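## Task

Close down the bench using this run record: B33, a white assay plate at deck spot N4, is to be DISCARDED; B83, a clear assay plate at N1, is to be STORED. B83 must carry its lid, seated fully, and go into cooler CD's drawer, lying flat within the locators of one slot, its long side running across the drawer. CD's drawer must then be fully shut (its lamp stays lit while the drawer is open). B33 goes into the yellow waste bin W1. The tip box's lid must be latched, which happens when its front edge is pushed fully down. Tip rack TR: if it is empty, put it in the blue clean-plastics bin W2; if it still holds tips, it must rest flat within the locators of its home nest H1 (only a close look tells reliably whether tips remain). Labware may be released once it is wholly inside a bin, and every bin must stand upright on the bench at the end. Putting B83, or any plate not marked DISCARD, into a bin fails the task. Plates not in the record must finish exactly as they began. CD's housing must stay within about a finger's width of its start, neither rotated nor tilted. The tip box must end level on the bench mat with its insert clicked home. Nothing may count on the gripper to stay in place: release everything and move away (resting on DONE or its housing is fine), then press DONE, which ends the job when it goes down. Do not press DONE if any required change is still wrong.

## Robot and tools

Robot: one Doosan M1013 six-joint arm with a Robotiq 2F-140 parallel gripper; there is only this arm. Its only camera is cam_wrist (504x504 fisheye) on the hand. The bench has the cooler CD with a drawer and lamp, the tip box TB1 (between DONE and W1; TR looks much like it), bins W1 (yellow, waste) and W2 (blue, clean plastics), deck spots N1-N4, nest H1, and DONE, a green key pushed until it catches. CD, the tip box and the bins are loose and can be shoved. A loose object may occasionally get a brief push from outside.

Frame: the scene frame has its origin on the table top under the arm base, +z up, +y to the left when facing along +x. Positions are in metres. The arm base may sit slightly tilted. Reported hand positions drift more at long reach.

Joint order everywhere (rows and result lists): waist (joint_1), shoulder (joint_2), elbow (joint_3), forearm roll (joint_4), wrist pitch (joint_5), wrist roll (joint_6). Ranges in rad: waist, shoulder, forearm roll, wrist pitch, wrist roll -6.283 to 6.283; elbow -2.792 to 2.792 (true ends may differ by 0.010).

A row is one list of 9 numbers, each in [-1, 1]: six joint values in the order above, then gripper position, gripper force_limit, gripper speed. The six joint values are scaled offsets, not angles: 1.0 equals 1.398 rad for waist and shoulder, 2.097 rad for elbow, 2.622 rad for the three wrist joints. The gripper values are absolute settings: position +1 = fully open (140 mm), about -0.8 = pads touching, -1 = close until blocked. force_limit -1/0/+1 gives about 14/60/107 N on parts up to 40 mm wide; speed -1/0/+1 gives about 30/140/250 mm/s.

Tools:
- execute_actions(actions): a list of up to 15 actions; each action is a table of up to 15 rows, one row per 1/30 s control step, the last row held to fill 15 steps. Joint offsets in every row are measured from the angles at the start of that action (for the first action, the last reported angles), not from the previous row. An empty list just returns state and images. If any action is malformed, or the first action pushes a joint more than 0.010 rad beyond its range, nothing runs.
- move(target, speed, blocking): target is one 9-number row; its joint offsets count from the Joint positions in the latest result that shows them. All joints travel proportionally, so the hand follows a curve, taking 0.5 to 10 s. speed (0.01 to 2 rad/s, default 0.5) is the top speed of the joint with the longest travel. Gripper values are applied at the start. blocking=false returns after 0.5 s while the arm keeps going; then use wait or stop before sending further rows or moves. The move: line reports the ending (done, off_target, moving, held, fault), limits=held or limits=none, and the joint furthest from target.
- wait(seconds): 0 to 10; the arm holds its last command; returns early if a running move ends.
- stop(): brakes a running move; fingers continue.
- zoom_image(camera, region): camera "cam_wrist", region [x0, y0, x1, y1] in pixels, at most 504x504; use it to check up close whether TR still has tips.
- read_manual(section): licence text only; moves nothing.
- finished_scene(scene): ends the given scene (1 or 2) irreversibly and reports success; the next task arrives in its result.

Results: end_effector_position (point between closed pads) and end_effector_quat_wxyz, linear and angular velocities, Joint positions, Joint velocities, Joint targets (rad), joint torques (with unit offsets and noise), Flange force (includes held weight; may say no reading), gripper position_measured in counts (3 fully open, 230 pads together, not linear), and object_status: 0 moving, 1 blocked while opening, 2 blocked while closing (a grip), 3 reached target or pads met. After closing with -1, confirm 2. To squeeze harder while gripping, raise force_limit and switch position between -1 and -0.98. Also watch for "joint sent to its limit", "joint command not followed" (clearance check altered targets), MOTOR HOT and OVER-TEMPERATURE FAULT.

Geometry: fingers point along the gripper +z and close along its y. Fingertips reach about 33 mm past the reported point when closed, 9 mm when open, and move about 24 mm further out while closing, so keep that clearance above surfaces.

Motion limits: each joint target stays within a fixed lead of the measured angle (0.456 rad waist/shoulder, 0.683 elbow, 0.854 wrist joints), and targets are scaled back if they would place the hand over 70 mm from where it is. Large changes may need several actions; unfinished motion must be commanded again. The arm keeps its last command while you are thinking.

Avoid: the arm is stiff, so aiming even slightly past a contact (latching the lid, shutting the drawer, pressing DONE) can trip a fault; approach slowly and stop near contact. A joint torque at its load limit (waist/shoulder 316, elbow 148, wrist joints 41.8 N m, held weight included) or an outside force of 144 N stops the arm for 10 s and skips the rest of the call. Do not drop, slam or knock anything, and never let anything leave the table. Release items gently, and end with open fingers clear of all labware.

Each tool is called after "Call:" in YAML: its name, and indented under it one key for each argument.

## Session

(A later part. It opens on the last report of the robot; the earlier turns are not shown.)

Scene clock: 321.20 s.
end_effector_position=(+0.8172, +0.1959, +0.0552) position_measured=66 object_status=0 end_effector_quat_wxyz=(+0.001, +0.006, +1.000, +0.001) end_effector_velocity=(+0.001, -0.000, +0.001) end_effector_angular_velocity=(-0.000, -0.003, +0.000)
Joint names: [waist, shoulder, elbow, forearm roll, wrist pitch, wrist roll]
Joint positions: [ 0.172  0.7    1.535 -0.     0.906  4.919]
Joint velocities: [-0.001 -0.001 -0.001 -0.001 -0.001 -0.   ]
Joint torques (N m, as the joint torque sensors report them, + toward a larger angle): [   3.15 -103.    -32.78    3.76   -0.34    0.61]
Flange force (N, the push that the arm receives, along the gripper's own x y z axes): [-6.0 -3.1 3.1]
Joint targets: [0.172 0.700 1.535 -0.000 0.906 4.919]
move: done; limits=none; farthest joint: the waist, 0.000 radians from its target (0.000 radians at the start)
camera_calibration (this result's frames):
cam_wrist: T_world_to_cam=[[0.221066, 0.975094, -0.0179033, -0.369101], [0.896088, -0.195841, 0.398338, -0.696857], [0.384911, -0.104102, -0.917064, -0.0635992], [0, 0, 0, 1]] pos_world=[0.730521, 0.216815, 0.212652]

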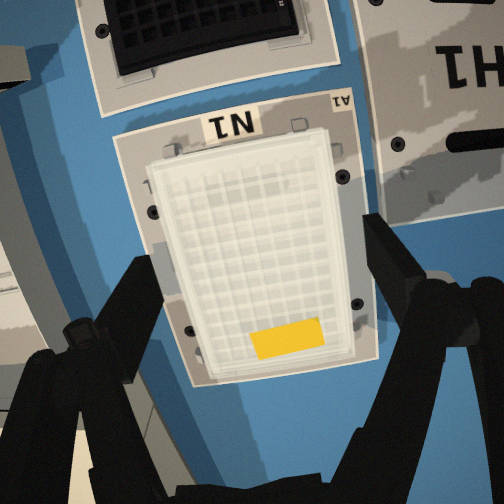

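Call:
move:
  target: [0,-0.0116,-0.0033,0,0.0088,0,0.5,-0.2,0]
  speed: 0.05

Call:
move:
  target: [0,0,0,0,0,0,-0.3,-0.2,0]

Call:
move:
  target: [0,0.0048,0.0013,0,-0.0036,0,-0.3,-0.2,0]
  speed: 0.01

Scene clock: 327.57 s.
end_effector_position=(+0.8173, +0.1959, +0.0719) position_measured=66 object_status=3 end_effector_quat_wxyz=(+0.001, +0.006, +1.000, +0.001) end_effector_velocity=(+0.001, -0.001, -0.001) end_effector_angular_velocity=(-0.000, +0.001, -0.001)
Joint names: [waist, shoulder, elbow, forearm roll, wrist pitch, wrist roll]
Joint positions: [ 0.172  0.684  1.528 -0.     0.929  4.919]
Joint velocities: [-0.001  0.002 -0.001 -0.     0.     0.   ]
Joint torques (N m, as the joint torque sensors report them, + toward a larger angle): [   3.37 -101.95  -32.64    3.73   -0.3     0.59]
Flange force (N, the push that the arm receives, along the gripper's own x y z axes): [-7.7 -3.2 2.8]
Joint targets: [0.172 0.684 1.528 -0.000 0.929 4.919]
move: done; limits=none; farthest joint: the waist, 0.000 radians from its target (0.000 radians at the start)
camera_calibration (this result's frames):
cam_wrist: T_world_to_cam=[[0.221031, 0.975103, -0.0178871, -0.368806], [0.896075, -0.195809, 0.398381, -0.703578], [0.38496, -0.104083, -0.917045, -0.0484138], [0, 0, 0, 1]] pos_world=[0.730614, 0.216818, 0.229298]

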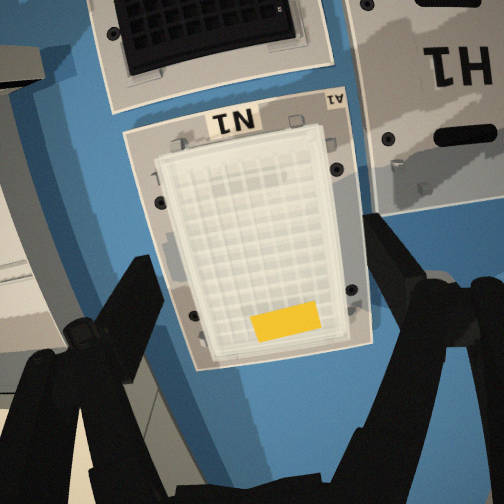

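Scene clock: 328.23 s.
end_effector_position=(+0.8173, +0.1959, +0.0719) position_measured=167 object_status=0 end_effector_quat_wxyz=(+0.001, +0.006, +1.000, +0.001) end_effector_velocity=(+0.002, +0.000, +0.001) end_effector_angular_velocity=(+0.001, -0.004, +0.000)
Joint names: [waist, shoulder, elbow, forearm roll, wrist pitch, wrist roll]
Joint positions: [ 0.172  0.684  1.528 -0.     0.929  4.919]
Joint velocities: [ 0.    -0.    -0.001 -0.    -0.002  0.   ]
Joint torques (N m, as the joint torque sensors report them, + toward a larger angle): [   3.29 -101.06  -33.17    3.72   -0.28    0.56]
Flange force (N, the push that the arm receives, along the gripper's own x y z axes): [-5.1 -3.2 2.0]
Joint targets: [0.172 0.684 1.528 -0.000 0.929 4.919]
move: done; limits=none; farthest joint: the waist, 0.000 radians from its target (0.000 radians at the start)
camera_calibration (this result's frames):
cam_wrist: T_world_to_cam=[[0.221031, 0.975103, -0.0178831, -0.368808], [0.896072, -0.19581, 0.39839, -0.703585], [0.384969, -0.104081, -0.917042, -0.0484107], [0, 0, 0, 1]] pos_world=[0.730617, 0.216818, 0.229311]

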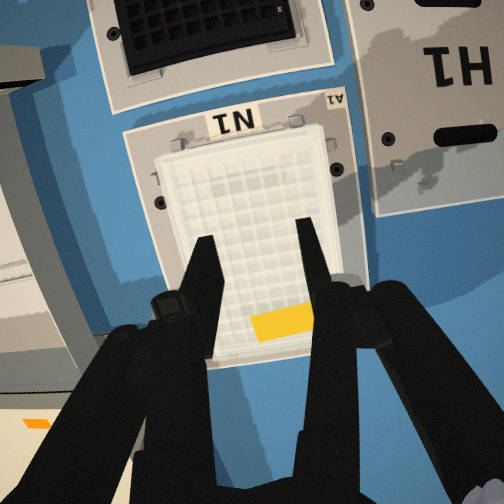

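Scene clock: 329.40 s.
end_effector_position=(+0.8173, +0.1959, +0.0651) position_measured=167 object_status=3 end_effector_quat_wxyz=(+0.001, +0.006, +1.000, +0.001) end_effector_velocity=(+0.000, +0.001, -0.000) end_effector_angular_velocity=(+0.003, -0.001, -0.002)
Joint names: [waist, shoulder, elbow, forearm roll, wrist pitch, wrist roll]
Joint positions: [ 0.172  0.69   1.531 -0.     0.92   4.919]
Joint velocities: [ 0.     0.    -0.     0.003 -0.001  0.   ]
Joint torques (N m, as the joint torque sensors report them, + toward a larger angle): [   2.51 -101.78  -32.83    3.7    -0.51    0.56]
Flange force (N, the push that the arm receives, along the gripper's own x y z axes): [-5.5 -2.2 1.4]
Joint targets: [0.172 0.690 1.531 -0.000 0.920 4.919]
move: done; limits=none; farthest joint: the waist, 0.000 radians from its target (0.000 radians at the start)
camera_calibration (this result's frames):
cam_wrist: T_world_to_cam=[[0.221029, 0.975103, -0.0178796, -0.368961], [0.89607, -0.195809, 0.398393, -0.700902], [0.384973, -0.104078, -0.917041, -0.0547031], [0, 0, 0, 1]] pos_world=[0.730668, 0.216838, 0.222473]

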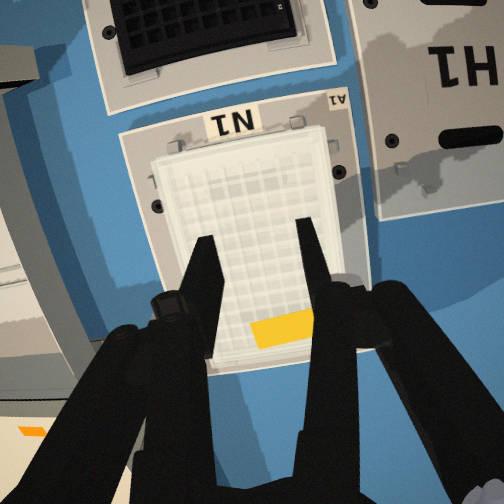

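Call:
move:
  target: [0,0.001,0.0003,0,-0.0008,0,-0.3,-0.2,0]
  speed: 0.01

Scene clock: 332.30 s.
end_effector_position=(+0.8174, +0.1959, +0.0638) position_measured=167 object_status=3 end_effector_quat_wxyz=(+0.001, +0.006, +1.000, +0.001) end_effector_velocity=(-0.001, -0.000, -0.002) end_effector_angular_velocity=(-0.001, +0.002, +0.001)
Joint names: [waist, shoulder, elbow, forearm roll, wrist pitch, wrist roll]
Joint positions: [ 0.172  0.691  1.532 -0.     0.918  4.919]
Joint velocities: [ 0.     0.002  0.001 -0.001  0.    -0.   ]
Joint torques (N m, as the joint torque sensors report them, + toward a larger angle): [  2.42 -50.22 -15.16   3.66  -6.93   0.56]
Flange force (N, the push that the arm receives, along the gripper's own x y z axes): [9.9 -6.1 -64.0]
Joint targets: [0.172 0.692 1.532 -0.000 0.918 4.919]
move: done; limits=none; farthest joint: the waist, 0.000 radians from its target (0.000 radians at the start)
camera_calibration (this result's frames):
cam_wrist: T_world_to_cam=[[0.221034, 0.975104, -0.0177665, -0.369024], [0.895962, -0.195831, 0.398626, -0.700382], [0.385223, -0.104028, -0.916941, -0.0560956], [0, 0, 0, 1]] pos_world=[0.730691, 0.216844, 0.221198]

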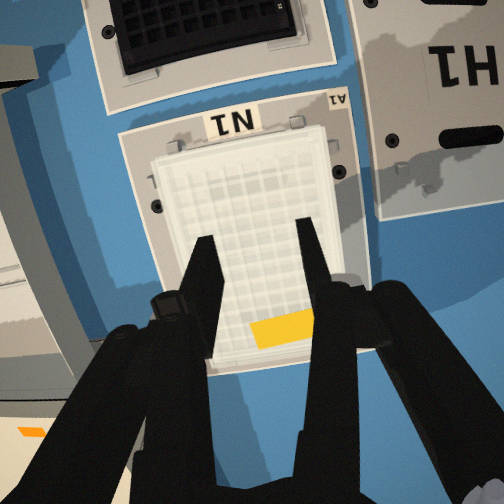

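Call:
move:
  target: [0,-0.0014,-0.0004,0,0.001,0,0.5,-0.2,0]
  speed: 0.02

Call:
move:
  target: [0,0.0152,0.0038,0,-0.0112,0,0.5,-0.2,0]
  speed: 0.04

Call:
move:
  target: [0,0,0,0,0,0,0.05,-0.2,-1]

Call:
move:
  target: [0,-0.02,-0.0055,0,0.015,0,0.05,-0.2,-1]
  speed: 0.03

Scene clock: 339.67 s.
end_effector_position=(+0.8175, +0.1960, +0.0658) position_measured=66 object_status=3 end_effector_quat_wxyz=(+0.001, +0.006, +1.000, +0.001) end_effector_velocity=(+0.000, +0.000, -0.000) end_effector_angular_velocity=(-0.000, -0.001, +0.001)
Joint names: [waist, shoulder, elbow, forearm roll, wrist pitch, wrist roll]
Joint positions: [ 0.172  0.69   1.531 -0.     0.92   4.919]
Joint velocities: [ 0.     0.     0.    -0.001 -0.001 -0.   ]
Joint torques (N m, as the joint torque sensors report them, + toward a larger angle): [   2.19 -102.63  -32.8     3.49   -0.35    0.58]
Flange force (N, the push that the arm receives, along the gripper's own x y z axes): [-6.6 -1.5 3.2]
Joint targets: [0.172 0.690 1.531 -0.000 0.920 4.919]
move: done; limits=none; farthest joint: the shoulder, 0.001 radians from its target (0.003 radians at the start)
camera_calibration (this result's frames):
cam_wrist: T_world_to_cam=[[0.221037, 0.975105, -0.0177115, -0.369016], [0.895908, -0.195842, 0.398742, -0.701183], [0.385347, -0.104005, -0.916892, -0.05441], [0, 0, 0, 1]] pos_world=[0.730728, 0.216849, 0.223167]

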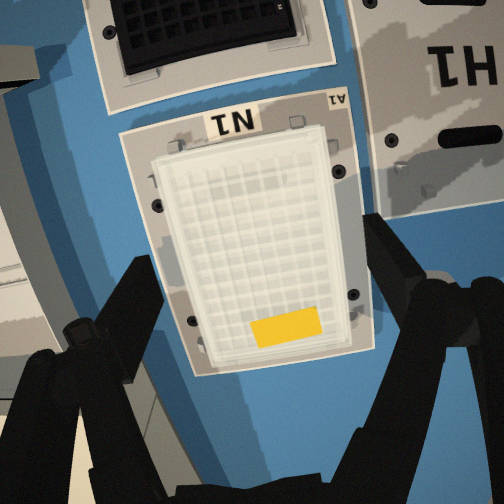

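Scene clock: 340.67 s.
end_effector_position=(+0.8175, +0.1960, +0.0445) position_measured=66 object_status=3 end_effector_quat_wxyz=(+0.001, +0.006, +1.000, +0.001) end_effector_velocity=(+0.001, -0.000, +0.000) end_effector_angular_velocity=(+0.000, -0.001, -0.001)
Joint names: [waist, shoulder, elbow, forearm roll, wrist pitch, wrist roll]
Joint positions: [ 0.172  0.711  1.539 -0.     0.891  4.919]
Joint velocities: [-0.001  0.    -0.001  0.    -0.001 -0.   ]
Joint torques (N m, as the joint torque sensors report them, + toward a larger angle): [   2.48 -102.34  -31.76    3.6    -0.43    0.54]
Flange force (N, the push that the arm receives, along the gripper's own x y z axes): [-5.9 -2.5 1.0]
Joint targets: [0.172 0.711 1.539 -0.000 0.891 4.919]
move: done; limits=none; farthest joint: the waist, 0.000 radians from its target (0.000 radians at the start)
camera_calibration (this result's frames):
cam_wrist: T_world_to_cam=[[0.221033, 0.975107, -0.0176429, -0.36946], [0.895848, -0.19585, 0.398873, -0.692705], [0.385488, -0.103969, -0.916837, -0.0741086], [0, 0, 0, 1]] pos_world=[0.730789, 0.216891, 0.201837]

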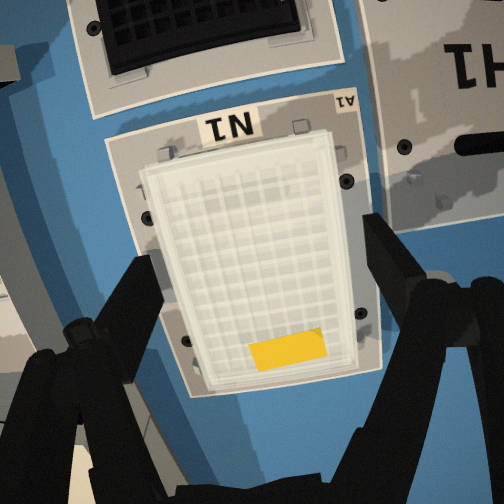

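Scene clock: 341.63 s.
end_effector_position=(+0.8175, +0.1960, +0.0445) position_measured=103 object_status=0 end_effector_quat_wxyz=(+0.001, +0.006, +1.000, +0.001) end_effector_velocity=(+0.000, +0.000, -0.001) end_effector_angular_velocity=(+0.001, -0.000, -0.001)
Joint names: [waist, shoulder, elbow, forearm roll, wrist pitch, wrist roll]
Joint positions: [ 0.172  0.711  1.539 -0.     0.891  4.919]
Joint velocities: [-0.     0.001 -0.     0.001 -0.001  0.   ]
Joint torques (N m, as the joint torque sensors report them, + toward a larger angle): [ 11.34 -81.2  -26.02   6.69  -3.62   0.46]
Flange force (N, the push that the arm receives, along the gripper's own x y z axes): [0.2 -14.7 -25.7]
Joint targets: [0.172 0.711 1.539 -0.000 0.891 4.919]
move: done; limits=none; farthest joint: the waist, 0.000 radians from its target (0.000 radians at the start)
camera_calibration (this result's frames):
cam_wrist: T_world_to_cam=[[0.220995, 0.975115, -0.0176883, -0.369412], [0.895852, -0.195795, 0.398891, -0.692723], [0.385501, -0.103999, -0.916828, -0.0741225], [0, 0, 0, 1]] pos_world=[0.730789, 0.216879, 0.201829]

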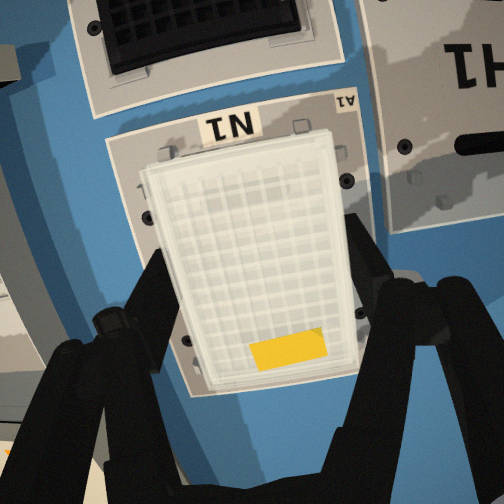

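Scene clock: 343.20 s.
end_effector_position=(+0.8178, +0.1960, +0.0730) position_measured=104 object_status=2 end_effector_quat_wxyz=(+0.001, +0.006, +1.000, +0.001) end_effector_velocity=(+0.000, -0.001, +0.001) end_effector_angular_velocity=(-0.001, +0.001, +0.000)
Joint names: [waist, shoulder, elbow, forearm roll, wrist pitch, wrist roll]
Joint positions: [ 0.172  0.683  1.527 -0.     0.93   4.919]
Joint velocities: [-0.    -0.    -0.001 -0.001  0.002 -0.   ]
Joint torques (N m, as the joint torque sensors report them, + toward a larger angle): [   2.21 -101.97  -33.23    3.64   -0.48    0.56]
Flange force (N, the push that the arm receives, along the gripper's own x y z axes): [-5.8 -2.1 2.1]
Joint targets: [0.172 0.683 1.527 -0.000 0.930 4.919]
move: done; limits=none; farthest joint: the waist, 0.000 radians from its target (0.000 radians at the start)
camera_calibration (this result's frames):
cam_wrist: T_world_to_cam=[[0.221009, 0.975112, -0.0176306, -0.368979], [0.895786, -0.195815, 0.39903, -0.704277], [0.385646, -0.103982, -0.916769, -0.0481607], [0, 0, 0, 1]] pos_world=[0.731002, 0.21688, 0.23037]

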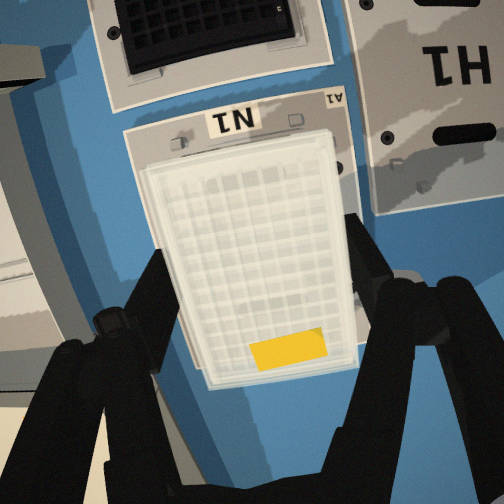

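Call:
move:
  target: [0,-0.1,-0.058,0,0.1007,0,0.05,-0.2,-1]
  speed: 0.2

Call:
move:
  target: [-0.0844,-0.091,0.094,0,-0.027,-0.6495,0.05,-0.2,-1]
  speed: 0.6

Scene clock: 351.73 s.
end_effector_position=(+0.8168, +0.1955, +0.2501) position_measured=104 object_status=2 end_effector_quat_wxyz=(-0.000, +0.006, +1.000, +0.001) end_effector_velocity=(+0.000, +0.001, +0.000) end_effector_angular_velocity=(+0.001, +0.001, -0.001)
Joint names: [waist, shoulder, elbow, forearm roll, wrist pitch, wrist roll]
Joint positions: [ 0.172  0.543  1.406 -0.     1.194  4.919]
Joint velocities: [-0.     0.001 -0.001  0.002  0.001  0.   ]
Joint torques (N m, as the joint torque sensors report them, + toward a larger angle): [  3.1  -96.45 -38.74   4.21  -0.44   0.47]
Flange force (N, the push that the arm receives, along the gripper's own x y z axes): [-8.2 -2.4 2.4]
Joint targets: [0.172 0.543 1.406 -0.000 1.194 4.919]
move: done; limits=none; farthest joint: the waist, 0.000 radians from its target (0.000 radians at the start)
camera_calibration (this result's frames):
cam_wrist: T_world_to_cam=[[0.221039, 0.975085, -0.0187207, -0.364962], [0.896777, -0.195668, 0.396868, -0.774475], [0.383317, -0.104512, -0.917685, 0.116697], [0, 0, 0, 1]] pos_world=[0.73047, 0.216526, 0.407623]

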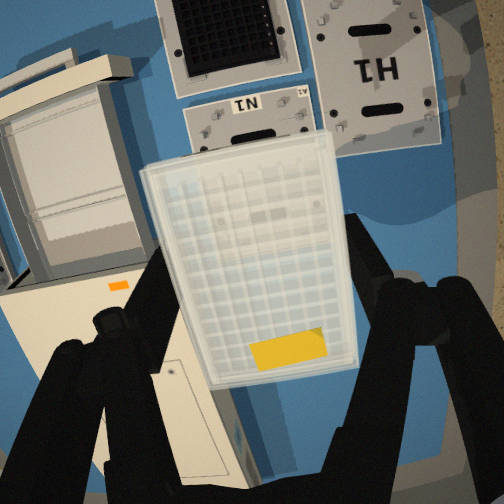

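Scene clock: 355.03 s.
end_effector_position=(+0.7491, +0.0915, +0.2504) position_measured=104 object_status=2 end_effector_quat_wxyz=(-0.001, +0.708, -0.707, -0.000) end_effector_velocity=(+0.000, +0.000, +0.001) end_effector_angular_velocity=(+0.001, -0.001, -0.001)
Joint names: [waist, shoulder, elbow, forearm roll, wrist pitch, wrist roll]
Joint positions: [ 0.054  0.416  1.603 -0.     1.123  3.216]
Joint velocities: [-0.    -0.001 -0.     0.001  0.    -0.   ]
Joint torques (N m, as the joint torque sensors report them, + toward a larger angle): [  2.47 -82.83 -37.27   4.24  -0.35   0.47]
Flange force (N, the push that the arm receives, along the gripper's own x y z axes): [2.9 -6.3 1.4]
Joint targets: [0.054 0.416 1.603 -0.000 1.123 3.216]
move: done; limits=none; farthest joint: the waist, 0.000 radians from its target (0.118 radians at the start)
camera_calibration (this result's frames):
cam_wrist: T_world_to_cam=[[-0.97802, 0.20753, -0.020195, 0.720319], [0.182505, 0.89886, 0.398426, -0.299692], [0.100838, 0.385983, -0.916978, 0.298626], [0, 0, 0, 1]] pos_world=[0.729069, 0.00462871, 0.407785]

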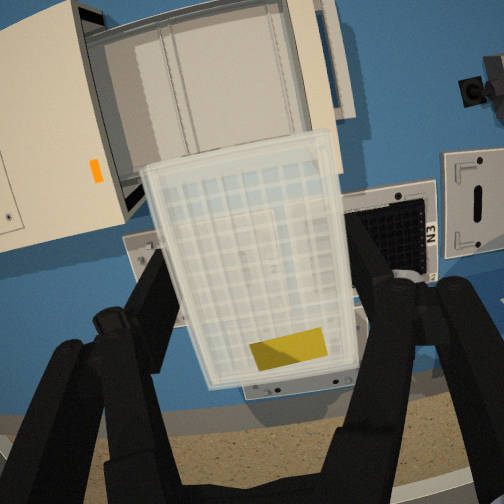

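Call:
zoom_image:
  camera: "cam_wrist"
  region: [80,0,360,180]

Region (80, 0, 360, 180) of cam_wrist's 504x504 image, scaled by 1.800, with more detail than that image has; it fills the top 324 rows of this view, and the rest is white.

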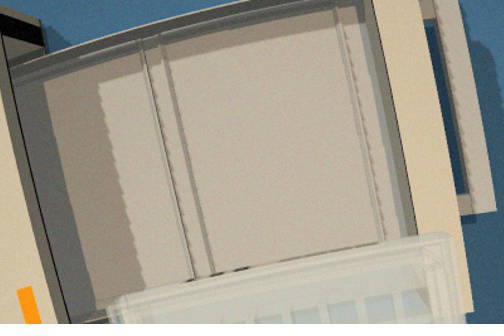

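Call:
move:
  target: [-0.088,0.0712,0.0445,0,-0.0737,-0.047,0.05,-0.2,-1]
  speed: 0.15

Scene clock: 366.83 s.
end_effector_position=(+0.7544, -0.0009, +0.1305) position_measured=104 object_status=2 end_effector_quat_wxyz=(-0.001, +0.708, -0.706, -0.000) end_effector_velocity=(-0.000, -0.001, -0.000) end_effector_angular_velocity=(-0.001, +0.001, +0.000)
Joint names: [waist, shoulder, elbow, forearm roll, wrist pitch, wrist roll]
Joint positions: [-0.069  0.515  1.696 -0.     0.93   3.093]
Joint velocities: [-0.001  0.    -0.    -0.001  0.001  0.   ]
Joint torques (N m, as the joint torque sensors report them, + toward a larger angle): [  2.71 -87.47 -33.3    3.68  -0.28   0.56]
Flange force (N, the push that the arm receives, along the gripper's own x y z axes): [4.3 -4.5 2.8]
Joint targets: [-0.069 0.515 1.696 -0.000 0.930 3.093]
move: done; limits=none; farthest joint: the waist, 0.000 radians from its target (0.123 radians at the start)
camera_calibration (this result's frames):
cam_wrist: T_world_to_cam=[[-0.978064, 0.207294, -0.0204997, 0.742279], [0.182155, 0.898869, 0.398566, -0.169581], [0.101047, 0.386088, -0.916911, 0.223655], [0, 0, 0, 1]] pos_world=[0.734286, -0.0877897, 0.287877]

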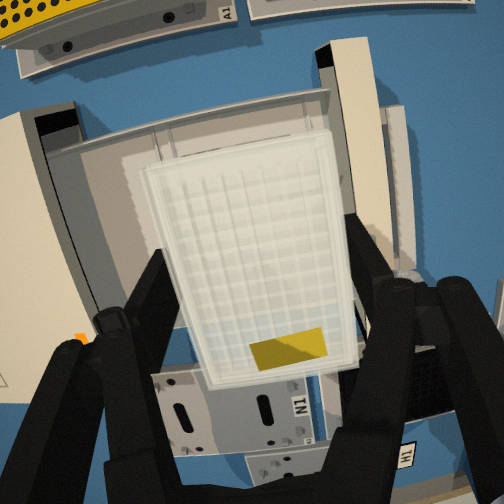

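Call:
move:
  target: [0,0.0286,0.0103,0,-0.0235,0.015,0.05,-0.2,-1]
  speed: 0.03

Call:
zoom_image:
  camera: "cam_wrist"
  region: [90,80,420,410]

Scene clock: 373.57 s.
end_effector_position=(+0.7543, -0.0008, +0.0909) position_measured=104 object_status=2 end_effector_quat_wxyz=(-0.001, +0.694, -0.720, -0.000) end_effector_velocity=(+0.001, -0.000, +0.002) end_effector_angular_velocity=(-0.000, -0.002, -0.000)
Joint names: [waist, shoulder, elbow, forearm roll, wrist pitch, wrist roll]
Joint positions: [-0.069  0.555  1.718 -0.     0.869  3.132]
Joint velocities: [-0.    -0.001 -0.001 -0.     0.     0.   ]
Joint torques (N m, as the joint torque sensors report them, + toward a larger angle): [  2.98 -90.23 -31.46   3.56  -0.29   0.65]
Flange force (N, the push that the arm receives, along the gripper's own x y z axes): [4.5 -5.7 2.8]
Joint targets: [-0.069 0.555 1.718 -0.000 0.869 3.132]
move: done; limits=none; farthest joint: the waist, 0.000 radians from its target (0.000 radians at the start)
camera_calibration (this result's frames):
cam_wrist: T_world_to_cam=[[-0.969167, 0.245554, -0.0204627, 0.734736], [0.217333, 0.890998, 0.39861, -0.180415], [0.116113, 0.381872, -0.916892, 0.175974], [0, 0, 0, 1]] pos_world=[0.730859, -0.0868677, 0.248299]

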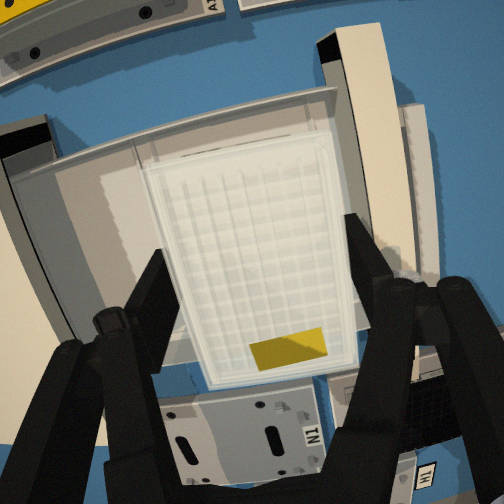

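Region (90, 80, 420, 410) of cam_wrist's 504x504 image, scaled by 1.527, with more detail than that image has.

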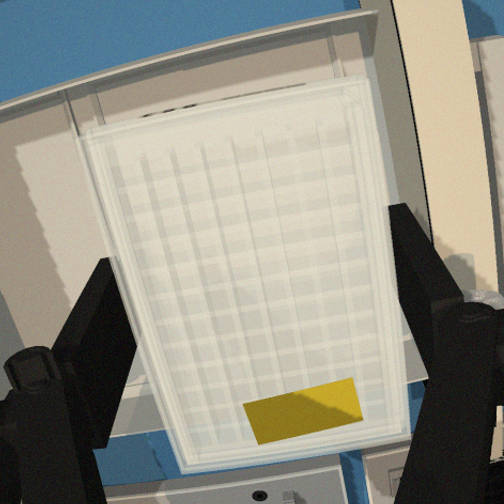

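Call:
move:
  target: [-0.0029,0.0167,-0.003,0,-0.0065,-0.01,0.05,-0.2,-1]
  speed: 0.02

Call:
zoom_image:
  camera: "cam_wrist"
  region: [90,80,420,410]

Scene clock: 384.03 s.
end_effector_position=(+0.7603, -0.0042, +0.0759) position_measured=104 object_status=2 end_effector_quat_wxyz=(-0.001, +0.702, -0.712, -0.000) end_effector_velocity=(+0.001, -0.000, +0.001) end_effector_angular_velocity=(-0.001, -0.002, +0.001)
Joint names: [waist, shoulder, elbow, forearm roll, wrist pitch, wrist roll]
Joint positions: [-0.073  0.579  1.711 -0.     0.852  3.106]
Joint velocities: [-0.    -0.001 -0.001 -0.001  0.    -0.   ]
Joint torques (N m, as the joint torque sensors report them, + toward a larger angle): [  2.67 -91.58 -31.24   3.52  -0.5    0.59]
Flange force (N, the push that the arm receives, along the gripper's own x y z axes): [3.9 -5.1 2.8]
Joint targets: [-0.073 0.579 1.711 -0.000 0.852 3.106]
move: done; limits=none; farthest joint: the waist, 0.000 radians from its target (0.004 radians at the start)
camera_calibration (this result's frames):
cam_wrist: T_world_to_cam=[[-0.974366, 0.224035, -0.0204852, 0.74491], [0.197544, 0.895599, 0.398597, -0.15771], [0.107646, 0.384332, -0.916897, 0.169266], [0, 0, 0, 1]] pos_world=[0.738748, -0.0906955, 0.233322]

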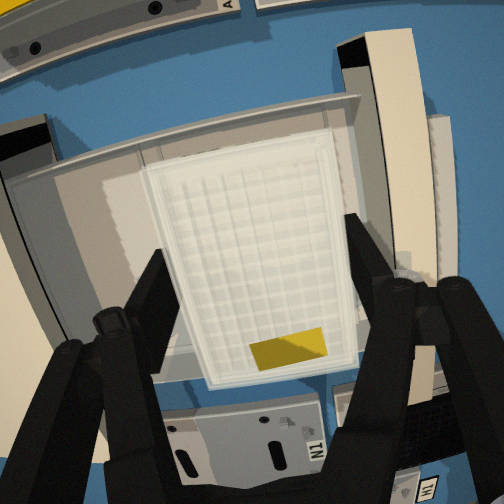

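Region (90, 80, 420, 410) of cam_wrist's 504x504 image, scaled by 1.527, with more detail than that image has.

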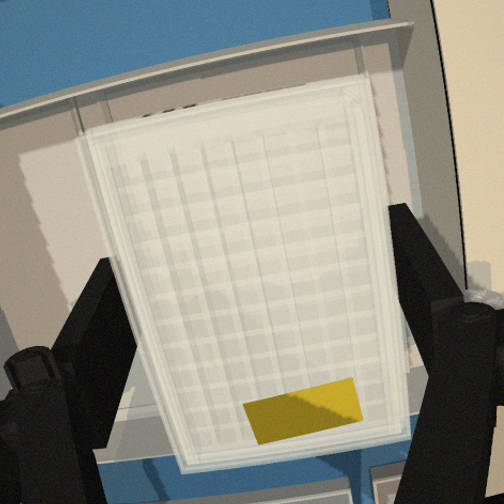

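Call:
move:
  target: [-0.0038,0.0053,0.0027,0,-0.005,-0.002,0.05,-0.2,-1]
  speed: 0.015

Call:
zoom_image:
  camera: "cam_wrist"
  region: [90,80,420,410]

Scene clock: 392.23 s.
end_effector_position=(+0.7593, -0.0081, +0.0679) position_measured=104 object_status=2 end_effector_quat_wxyz=(-0.001, +0.702, -0.712, -0.000) end_effector_velocity=(-0.001, +0.000, -0.001) end_effector_angular_velocity=(+0.002, +0.002, -0.002)
Joint names: [waist, shoulder, elbow, forearm roll, wrist pitch, wrist roll]
Joint positions: [-0.078  0.586  1.717 -0.     0.839  3.101]
Joint velocities: [-0.     0.001  0.     0.002  0.    -0.   ]
Joint torques (N m, as the joint torque sensors report them, + toward a larger angle): [  2.75 -91.7  -30.85   3.37  -0.45   0.57]
Flange force (N, the push that the arm receives, along the gripper's own x y z axes): [4.1 -5.0 3.3]
Joint targets: [-0.078 0.586 1.717 -0.000 0.839 3.101]
move: done; limits=none; farthest joint: the waist, 0.000 radians from its target (0.006 radians at the start)
camera_calibration (this result's frames):
cam_wrist: T_world_to_cam=[[-0.974351, 0.224098, -0.0205229, 0.744632], [0.197586, 0.895585, 0.398606, -0.150811], [0.107707, 0.384327, -0.916893, 0.163531], [0, 0, 0, 1]] pos_world=[0.737717, -0.094656, 0.225336]

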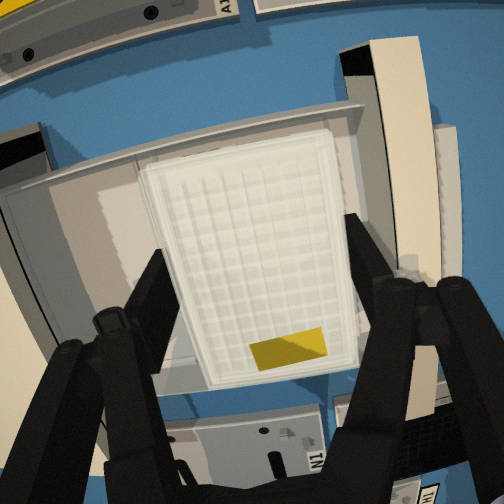

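Region (90, 80, 420, 410) of cam_wrist's 504x504 image, scaled by 1.527, with more detail than that image has.

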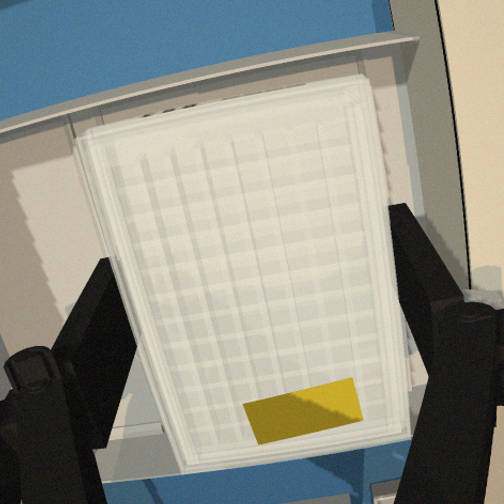

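Call:
move:
  target: [-0.001,0.0039,0.001,0,-0.0029,0,0.05,-0.2,-1]
  speed: 0.01

Call:
zoom_image:
  camera: "cam_wrist"
  region: [90,90,420,420]

Scene clock: 399.60 s.
end_effector_position=(+0.7593, -0.0092, +0.0629) position_measured=104 object_status=2 end_effector_quat_wxyz=(-0.001, +0.701, -0.713, -0.000) end_effector_velocity=(+0.001, +0.001, +0.001) end_effector_angular_velocity=(+0.000, -0.003, +0.000)
Joint names: [waist, shoulder, elbow, forearm roll, wrist pitch, wrist roll]
Joint positions: [-0.079  0.591  1.719 -0.     0.831  3.101]
Joint velocities: [ 0.001 -0.001 -0.001  0.    -0.001  0.   ]
Joint torques (N m, as the joint torque sensors report them, + toward a larger angle): [  2.69 -92.1  -30.09   3.39  -0.25   0.5 ]
Flange force (N, the push that the arm receives, along the gripper's own x y z axes): [3.8 -6.2 3.3]
Joint targets: [-0.079 0.592 1.719 -0.000 0.831 3.101]
move: done; limits=none; farthest joint: the waist, 0.000 radians from its target (0.001 radians at the start)
camera_calibration (this result's frames):
cam_wrist: T_world_to_cam=[[-0.974038, 0.225447, -0.0205754, 0.744535], [0.198805, 0.89531, 0.398617, -0.148806], [0.108288, 0.384178, -0.916887, 0.158912], [0, 0, 0, 1]] pos_world=[0.73758, -0.0956762, 0.22034]

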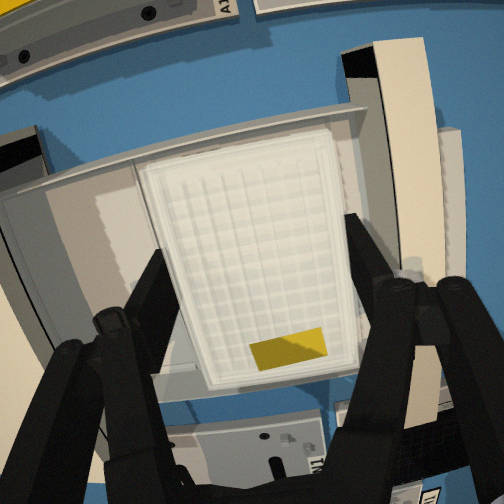

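Region (90, 90, 420, 420) of cam_wrist's 504x504 image, scaled by 1.527, with more detail than that image has.

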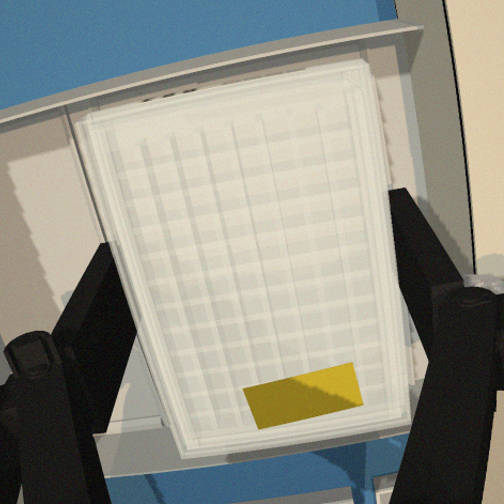

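Call:
move:
  target: [0,0.0024,0.0006,0,-0.0018,-0.004,0.05,-0.2,-1]
  speed: 0.01

Call:
move:
  target: [0,0.0016,0.0004,0,-0.0012,0,0.05,-0.2,-1]
  speed: 0.01

Scene clock: 405.23 s.
end_effector_position=(+0.7593, -0.0092, +0.0599) position_measured=104 object_status=2 end_effector_quat_wxyz=(-0.001, +0.705, -0.709, -0.000) end_effector_velocity=(+0.000, -0.000, -0.002) end_effector_angular_velocity=(-0.001, -0.000, +0.001)
Joint names: [waist, shoulder, elbow, forearm roll, wrist pitch, wrist roll]
Joint positions: [-0.079  0.595  1.72  -0.     0.826  3.091]
Joint velocities: [-0.     0.002  0.    -0.001 -0.002 -0.   ]
Joint torques (N m, as the joint torque sensors report them, + toward a larger angle): [  3.14 -92.62 -30.31   3.38  -0.33   0.53]
Flange force (N, the push that the arm receives, along the gripper's own x y z axes): [4.9 -6.2 4.4]
Joint targets: [-0.079 0.595 1.720 -0.000 0.826 3.091]
move: done; limits=none; farthest joint: the waist, 0.000 radians from its target (0.000 radians at the start)
camera_calibration (this result's frames):
cam_wrist: T_world_to_cam=[[-0.976343, 0.215236, -0.0206975, 0.746156], [0.189372, 0.89735, 0.398625, -0.140412], [0.104371, 0.385275, -0.916881, 0.159089], [0, 0, 0, 1]] pos_world=[0.738489, -0.0958941, 0.217281]

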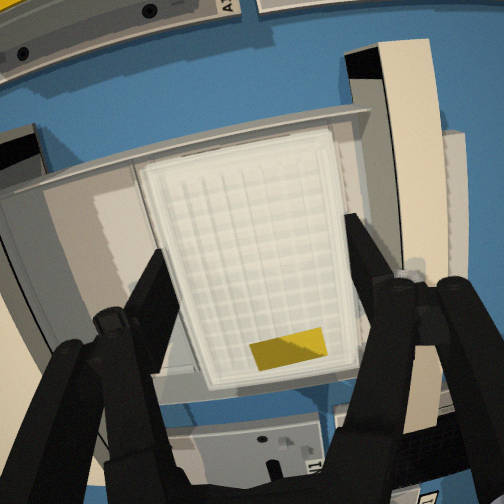

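Scene clock: 405.93 s.
end_effector_position=(+0.7593, -0.0092, +0.0579) position_measured=104 object_status=2 end_effector_quat_wxyz=(-0.001, +0.705, -0.709, -0.000) end_effector_velocity=(-0.000, -0.000, -0.001) end_effector_angular_velocity=(-0.001, +0.001, +0.001)
Joint names: [waist, shoulder, elbow, forearm roll, wrist pitch, wrist roll]
Joint positions: [-0.079  0.597  1.721 -0.     0.823  3.091]
Joint velocities: [ 0.     0.001  0.    -0.001 -0.    -0.   ]
Joint torques (N m, as the joint torque sensors report them, + toward a larger angle): [  3.23 -92.13 -30.33   3.29  -0.26   0.58]
Flange force (N, the push that the arm receives, along the gripper's own x y z axes): [4.8 -4.7 3.3]
Joint targets: [-0.079 0.597 1.721 -0.000 0.823 3.091]
move: done; limits=none; farthest joint: the waist, 0.000 radians from its target (0.000 radians at the start)
camera_calibration (this result's frames):
cam_wrist: T_world_to_cam=[[-0.976342, 0.215231, -0.0207686, 0.746124], [0.189338, 0.897352, 0.398635, -0.139581], [0.104435, 0.385272, -0.916874, 0.157173], [0, 0, 0, 1]] pos_world=[0.738486, -0.0958904, 0.215245]

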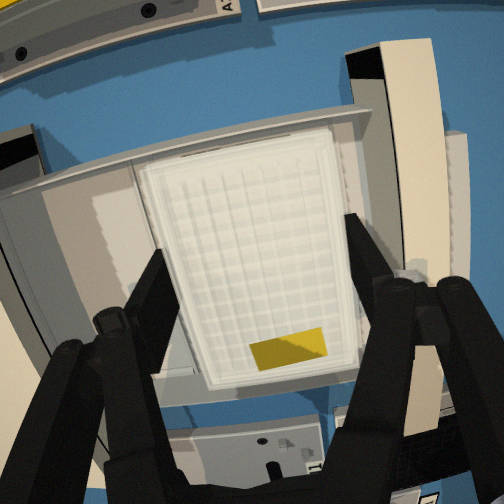

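Call:
move:
  target: [0,0.0016,0.0004,0,-0.0012,0,0.05,-0.2,-1]
  speed: 0.01

Call:
zoom_image:
  camera: "cam_wrist"
  region: [90,90,420,420]

Scene clock: 410.37 s.
end_effector_position=(+0.7593, -0.0092, +0.0558) position_measured=104 object_status=2 end_effector_quat_wxyz=(-0.001, +0.705, -0.709, +0.000) end_effector_velocity=(+0.000, +0.002, +0.001) end_effector_angular_velocity=(+0.003, -0.000, -0.003)
Joint names: [waist, shoulder, elbow, forearm roll, wrist pitch, wrist roll]
Joint positions: [-0.079  0.599  1.722 -0.     0.82   3.091]
Joint velocities: [ 0.001 -0.001 -0.     0.004  0.001  0.   ]
Joint torques (N m, as the joint torque sensors report them, + toward a larger angle): [  2.65 -91.4  -30.05   3.27  -0.23   0.44]
Flange force (N, the push that the arm receives, along the gripper's own x y z axes): [3.7 -4.0 2.0]
Joint targets: [-0.079 0.599 1.722 -0.000 0.820 3.091]
move: done; limits=none; farthest joint: the waist, 0.000 radians from its target (0.000 radians at the start)
camera_calibration (this result's frames):
cam_wrist: T_world_to_cam=[[-0.976341, 0.21523, -0.0208397, 0.746087], [0.189309, 0.897354, 0.398646, -0.138752], [0.104501, 0.385269, -0.916868, 0.155257], [0, 0, 0, 1]] pos_world=[0.738477, -0.0958862, 0.213211]

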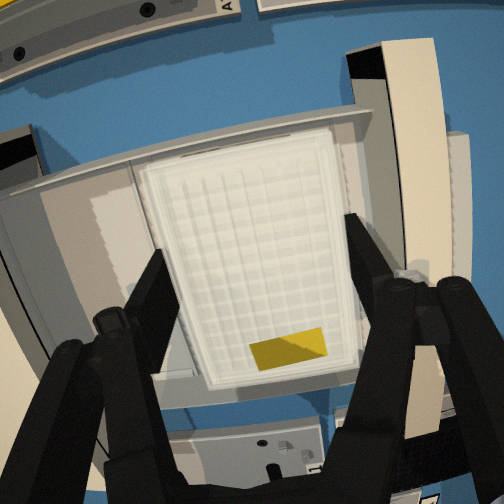

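Region (90, 90, 420, 420) of cam_wrist's 504x504 image, scaled by 1.527, with more detail than that image has.

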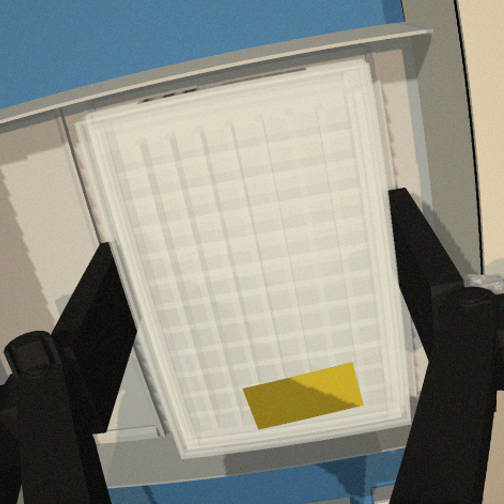

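Call:
move:
  target: [0,0.0008,0.0014,0,-0.0015,0,0.05,-0.2,-1]
  speed: 0.01

Scene clock: 414.97 s.
end_effector_position=(+0.7583, -0.0091, +0.0538) position_measured=104 object_status=2 end_effector_quat_wxyz=(-0.001, +0.705, -0.709, -0.000) end_effector_velocity=(+0.000, -0.001, -0.000) end_effector_angular_velocity=(-0.000, -0.000, -0.001)
Joint names: [waist, shoulder, elbow, forearm roll, wrist pitch, wrist roll]
Joint positions: [-0.079  0.6    1.725 -0.     0.816  3.091]
Joint velocities: [-0.001  0.     0.    -0.001 -0.001 -0.   ]
Joint torques (N m, as the joint torque sensors report them, + toward a larger angle): [  2.73 -91.79 -30.4    3.37  -0.24   0.65]
Flange force (N, the push that the arm receives, along the gripper's own x y z axes): [4.7 -3.5 3.1]
Joint targets: [-0.079 0.600 1.725 -0.000 0.816 3.091]
move: done; limits=none; farthest joint: the waist, 0.000 radians from its target (0.000 radians at the start)
camera_calibration (this result's frames):
cam_wrist: T_world_to_cam=[[-0.976344, 0.215229, -0.0207221, 0.745041], [0.189355, 0.897351, 0.39863, -0.137838], [0.104392, 0.385276, -0.916878, 0.153552], [0, 0, 0, 1]] pos_world=[0.737487, -0.0958256, 0.211174]

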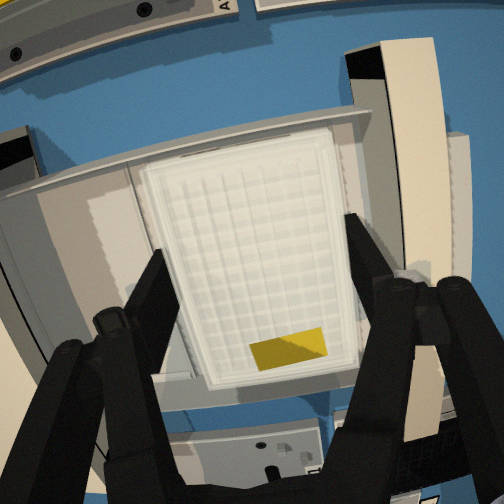

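Call:
move:
  target: [0,0.0014,0.0003,0,-0.001,0,0.05,-0.2,-1]
  speed: 0.01

Scene clock: 418.13 s.
end_effector_position=(+0.7583, -0.0091, +0.0520) position_measured=104 object_status=2 end_effector_quat_wxyz=(-0.001, +0.705, -0.709, -0.000) end_effector_velocity=(+0.000, -0.000, +0.001) end_effector_angular_velocity=(-0.000, -0.002, -0.001)
Joint names: [waist, shoulder, elbow, forearm roll, wrist pitch, wrist roll]
Joint positions: [-0.079  0.602  1.726 -0.     0.813  3.091]
Joint velocities: [-0.    -0.001  0.    -0.    -0.001  0.   ]
Joint torques (N m, as the joint torque sensors report them, + toward a larger angle): [  3.37 -92.02 -29.86   3.49  -0.45   0.52]
Flange force (N, the push that the arm receives, along the gripper's own x y z axes): [4.9 -4.6 2.2]
Joint targets: [-0.079 0.602 1.726 -0.000 0.813 3.091]
move: done; limits=none; farthest joint: the waist, 0.000 radians from its target (0.000 radians at the start)
camera_calibration (this result's frames):
cam_wrist: T_world_to_cam=[[-0.976343, 0.215228, -0.0207584, 0.745029], [0.18934, 0.897352, 0.398636, -0.137142], [0.104425, 0.385275, -0.916874, 0.151935], [0, 0, 0, 1]] pos_world=[0.737505, -0.0958235, 0.20944]

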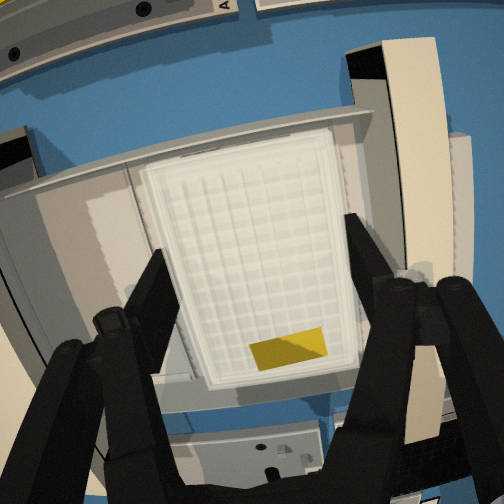

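Call:
move:
  target: [0,0.0014,0.0003,0,-0.001,0,0.05,-0.2,-1]
  speed: 0.01

Scene clock: 423.00 s.
end_effector_position=(+0.7584, -0.0091, +0.0503) position_measured=104 object_status=2 end_effector_quat_wxyz=(-0.001, +0.705, -0.709, -0.000) end_effector_velocity=(+0.000, +0.001, -0.000) end_effector_angular_velocity=(-0.001, -0.000, +0.002)
Joint names: [waist, shoulder, elbow, forearm roll, wrist pitch, wrist roll]
Joint positions: [-0.079  0.604  1.726 -0.     0.811  3.091]
Joint velocities: [ 0.001 -0.     0.    -0.001 -0.    -0.   ]
Joint torques (N m, as the joint torque sensors report them, + toward a larger angle): [  2.24 -92.   -29.92   3.25  -0.46   0.6 ]
Flange force (N, the push that the arm receives, along the gripper's own x y z axes): [3.3 -4.4 2.3]
Joint targets: [-0.079 0.604 1.726 -0.000 0.811 3.091]
move: done; limits=none; farthest joint: the waist, 0.000 radians from its target (0.000 radians at the start)
camera_calibration (this result's frames):
cam_wrist: T_world_to_cam=[[-0.976342, 0.215228, -0.0207946, 0.745013], [0.189325, 0.897352, 0.398642, -0.136446], [0.104459, 0.385274, -0.916871, 0.150318], [0, 0, 0, 1]] pos_world=[0.737518, -0.0958211, 0.207708]

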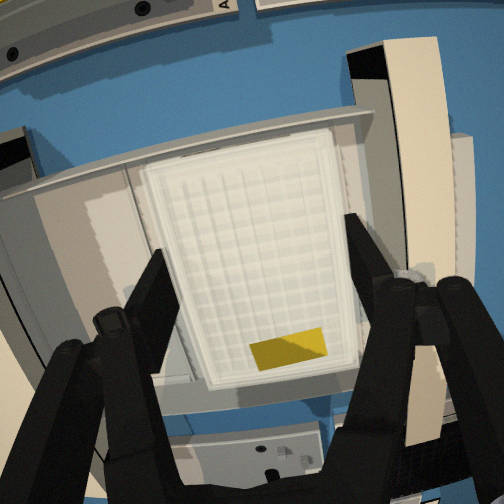

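Call:
move:
  target: [0,0.0014,0.0003,0,-0.001,0,0.05,-0.2,-1]
  speed: 0.01

Call:
zoom_image:
  camera: "cam_wrist"
  region: [90,90,420,420]

Scene clock: 428.80 s.
end_effector_position=(+0.7584, -0.0091, +0.0486) position_measured=104 object_status=2 end_effector_quat_wxyz=(-0.001, +0.705, -0.709, +0.000) end_effector_velocity=(-0.001, -0.001, -0.001) end_effector_angular_velocity=(-0.001, +0.001, -0.000)
Joint names: [waist, shoulder, elbow, forearm roll, wrist pitch, wrist roll]
Joint positions: [-0.079  0.606  1.727 -0.     0.808  3.091]
Joint velocities: [-0.001  0.001  0.001 -0.001 -0.001  0.   ]
Joint torques (N m, as the joint torque sensors report them, + toward a larger angle): [  3.67 -91.61 -30.21   3.28  -0.42   0.48]
Flange force (N, the push that the arm receives, along the gripper's own x y z axes): [5.5 -2.9 2.1]
Joint targets: [-0.079 0.606 1.727 -0.000 0.808 3.091]
move: done; limits=none; farthest joint: the waist, 0.000 radians from its target (0.000 radians at the start)
camera_calibration (this result's frames):
cam_wrist: T_world_to_cam=[[-0.976342, 0.215228, -0.0208311, 0.744993], [0.18931, 0.897353, 0.398647, -0.13575], [0.104493, 0.385273, -0.916868, 0.148703], [0, 0, 0, 1]] pos_world=[0.737528, -0.0958186, 0.205976]

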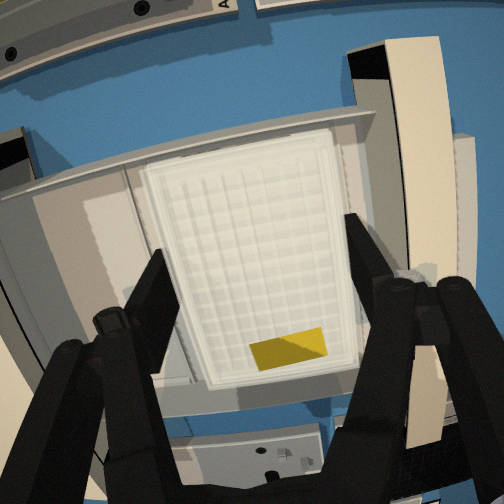

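Region (90, 90, 420, 420) of cam_wrist's 504x504 image, scaled by 1.527, with more detail than that image has.

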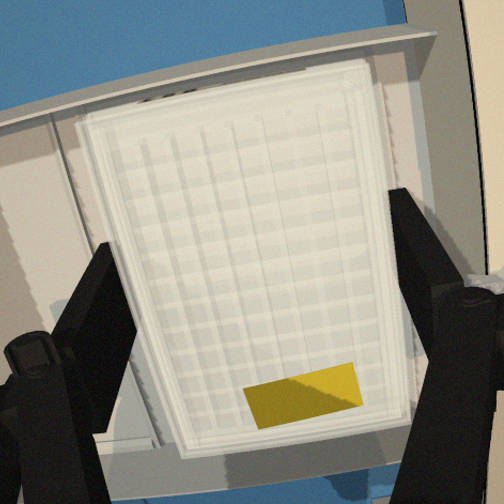

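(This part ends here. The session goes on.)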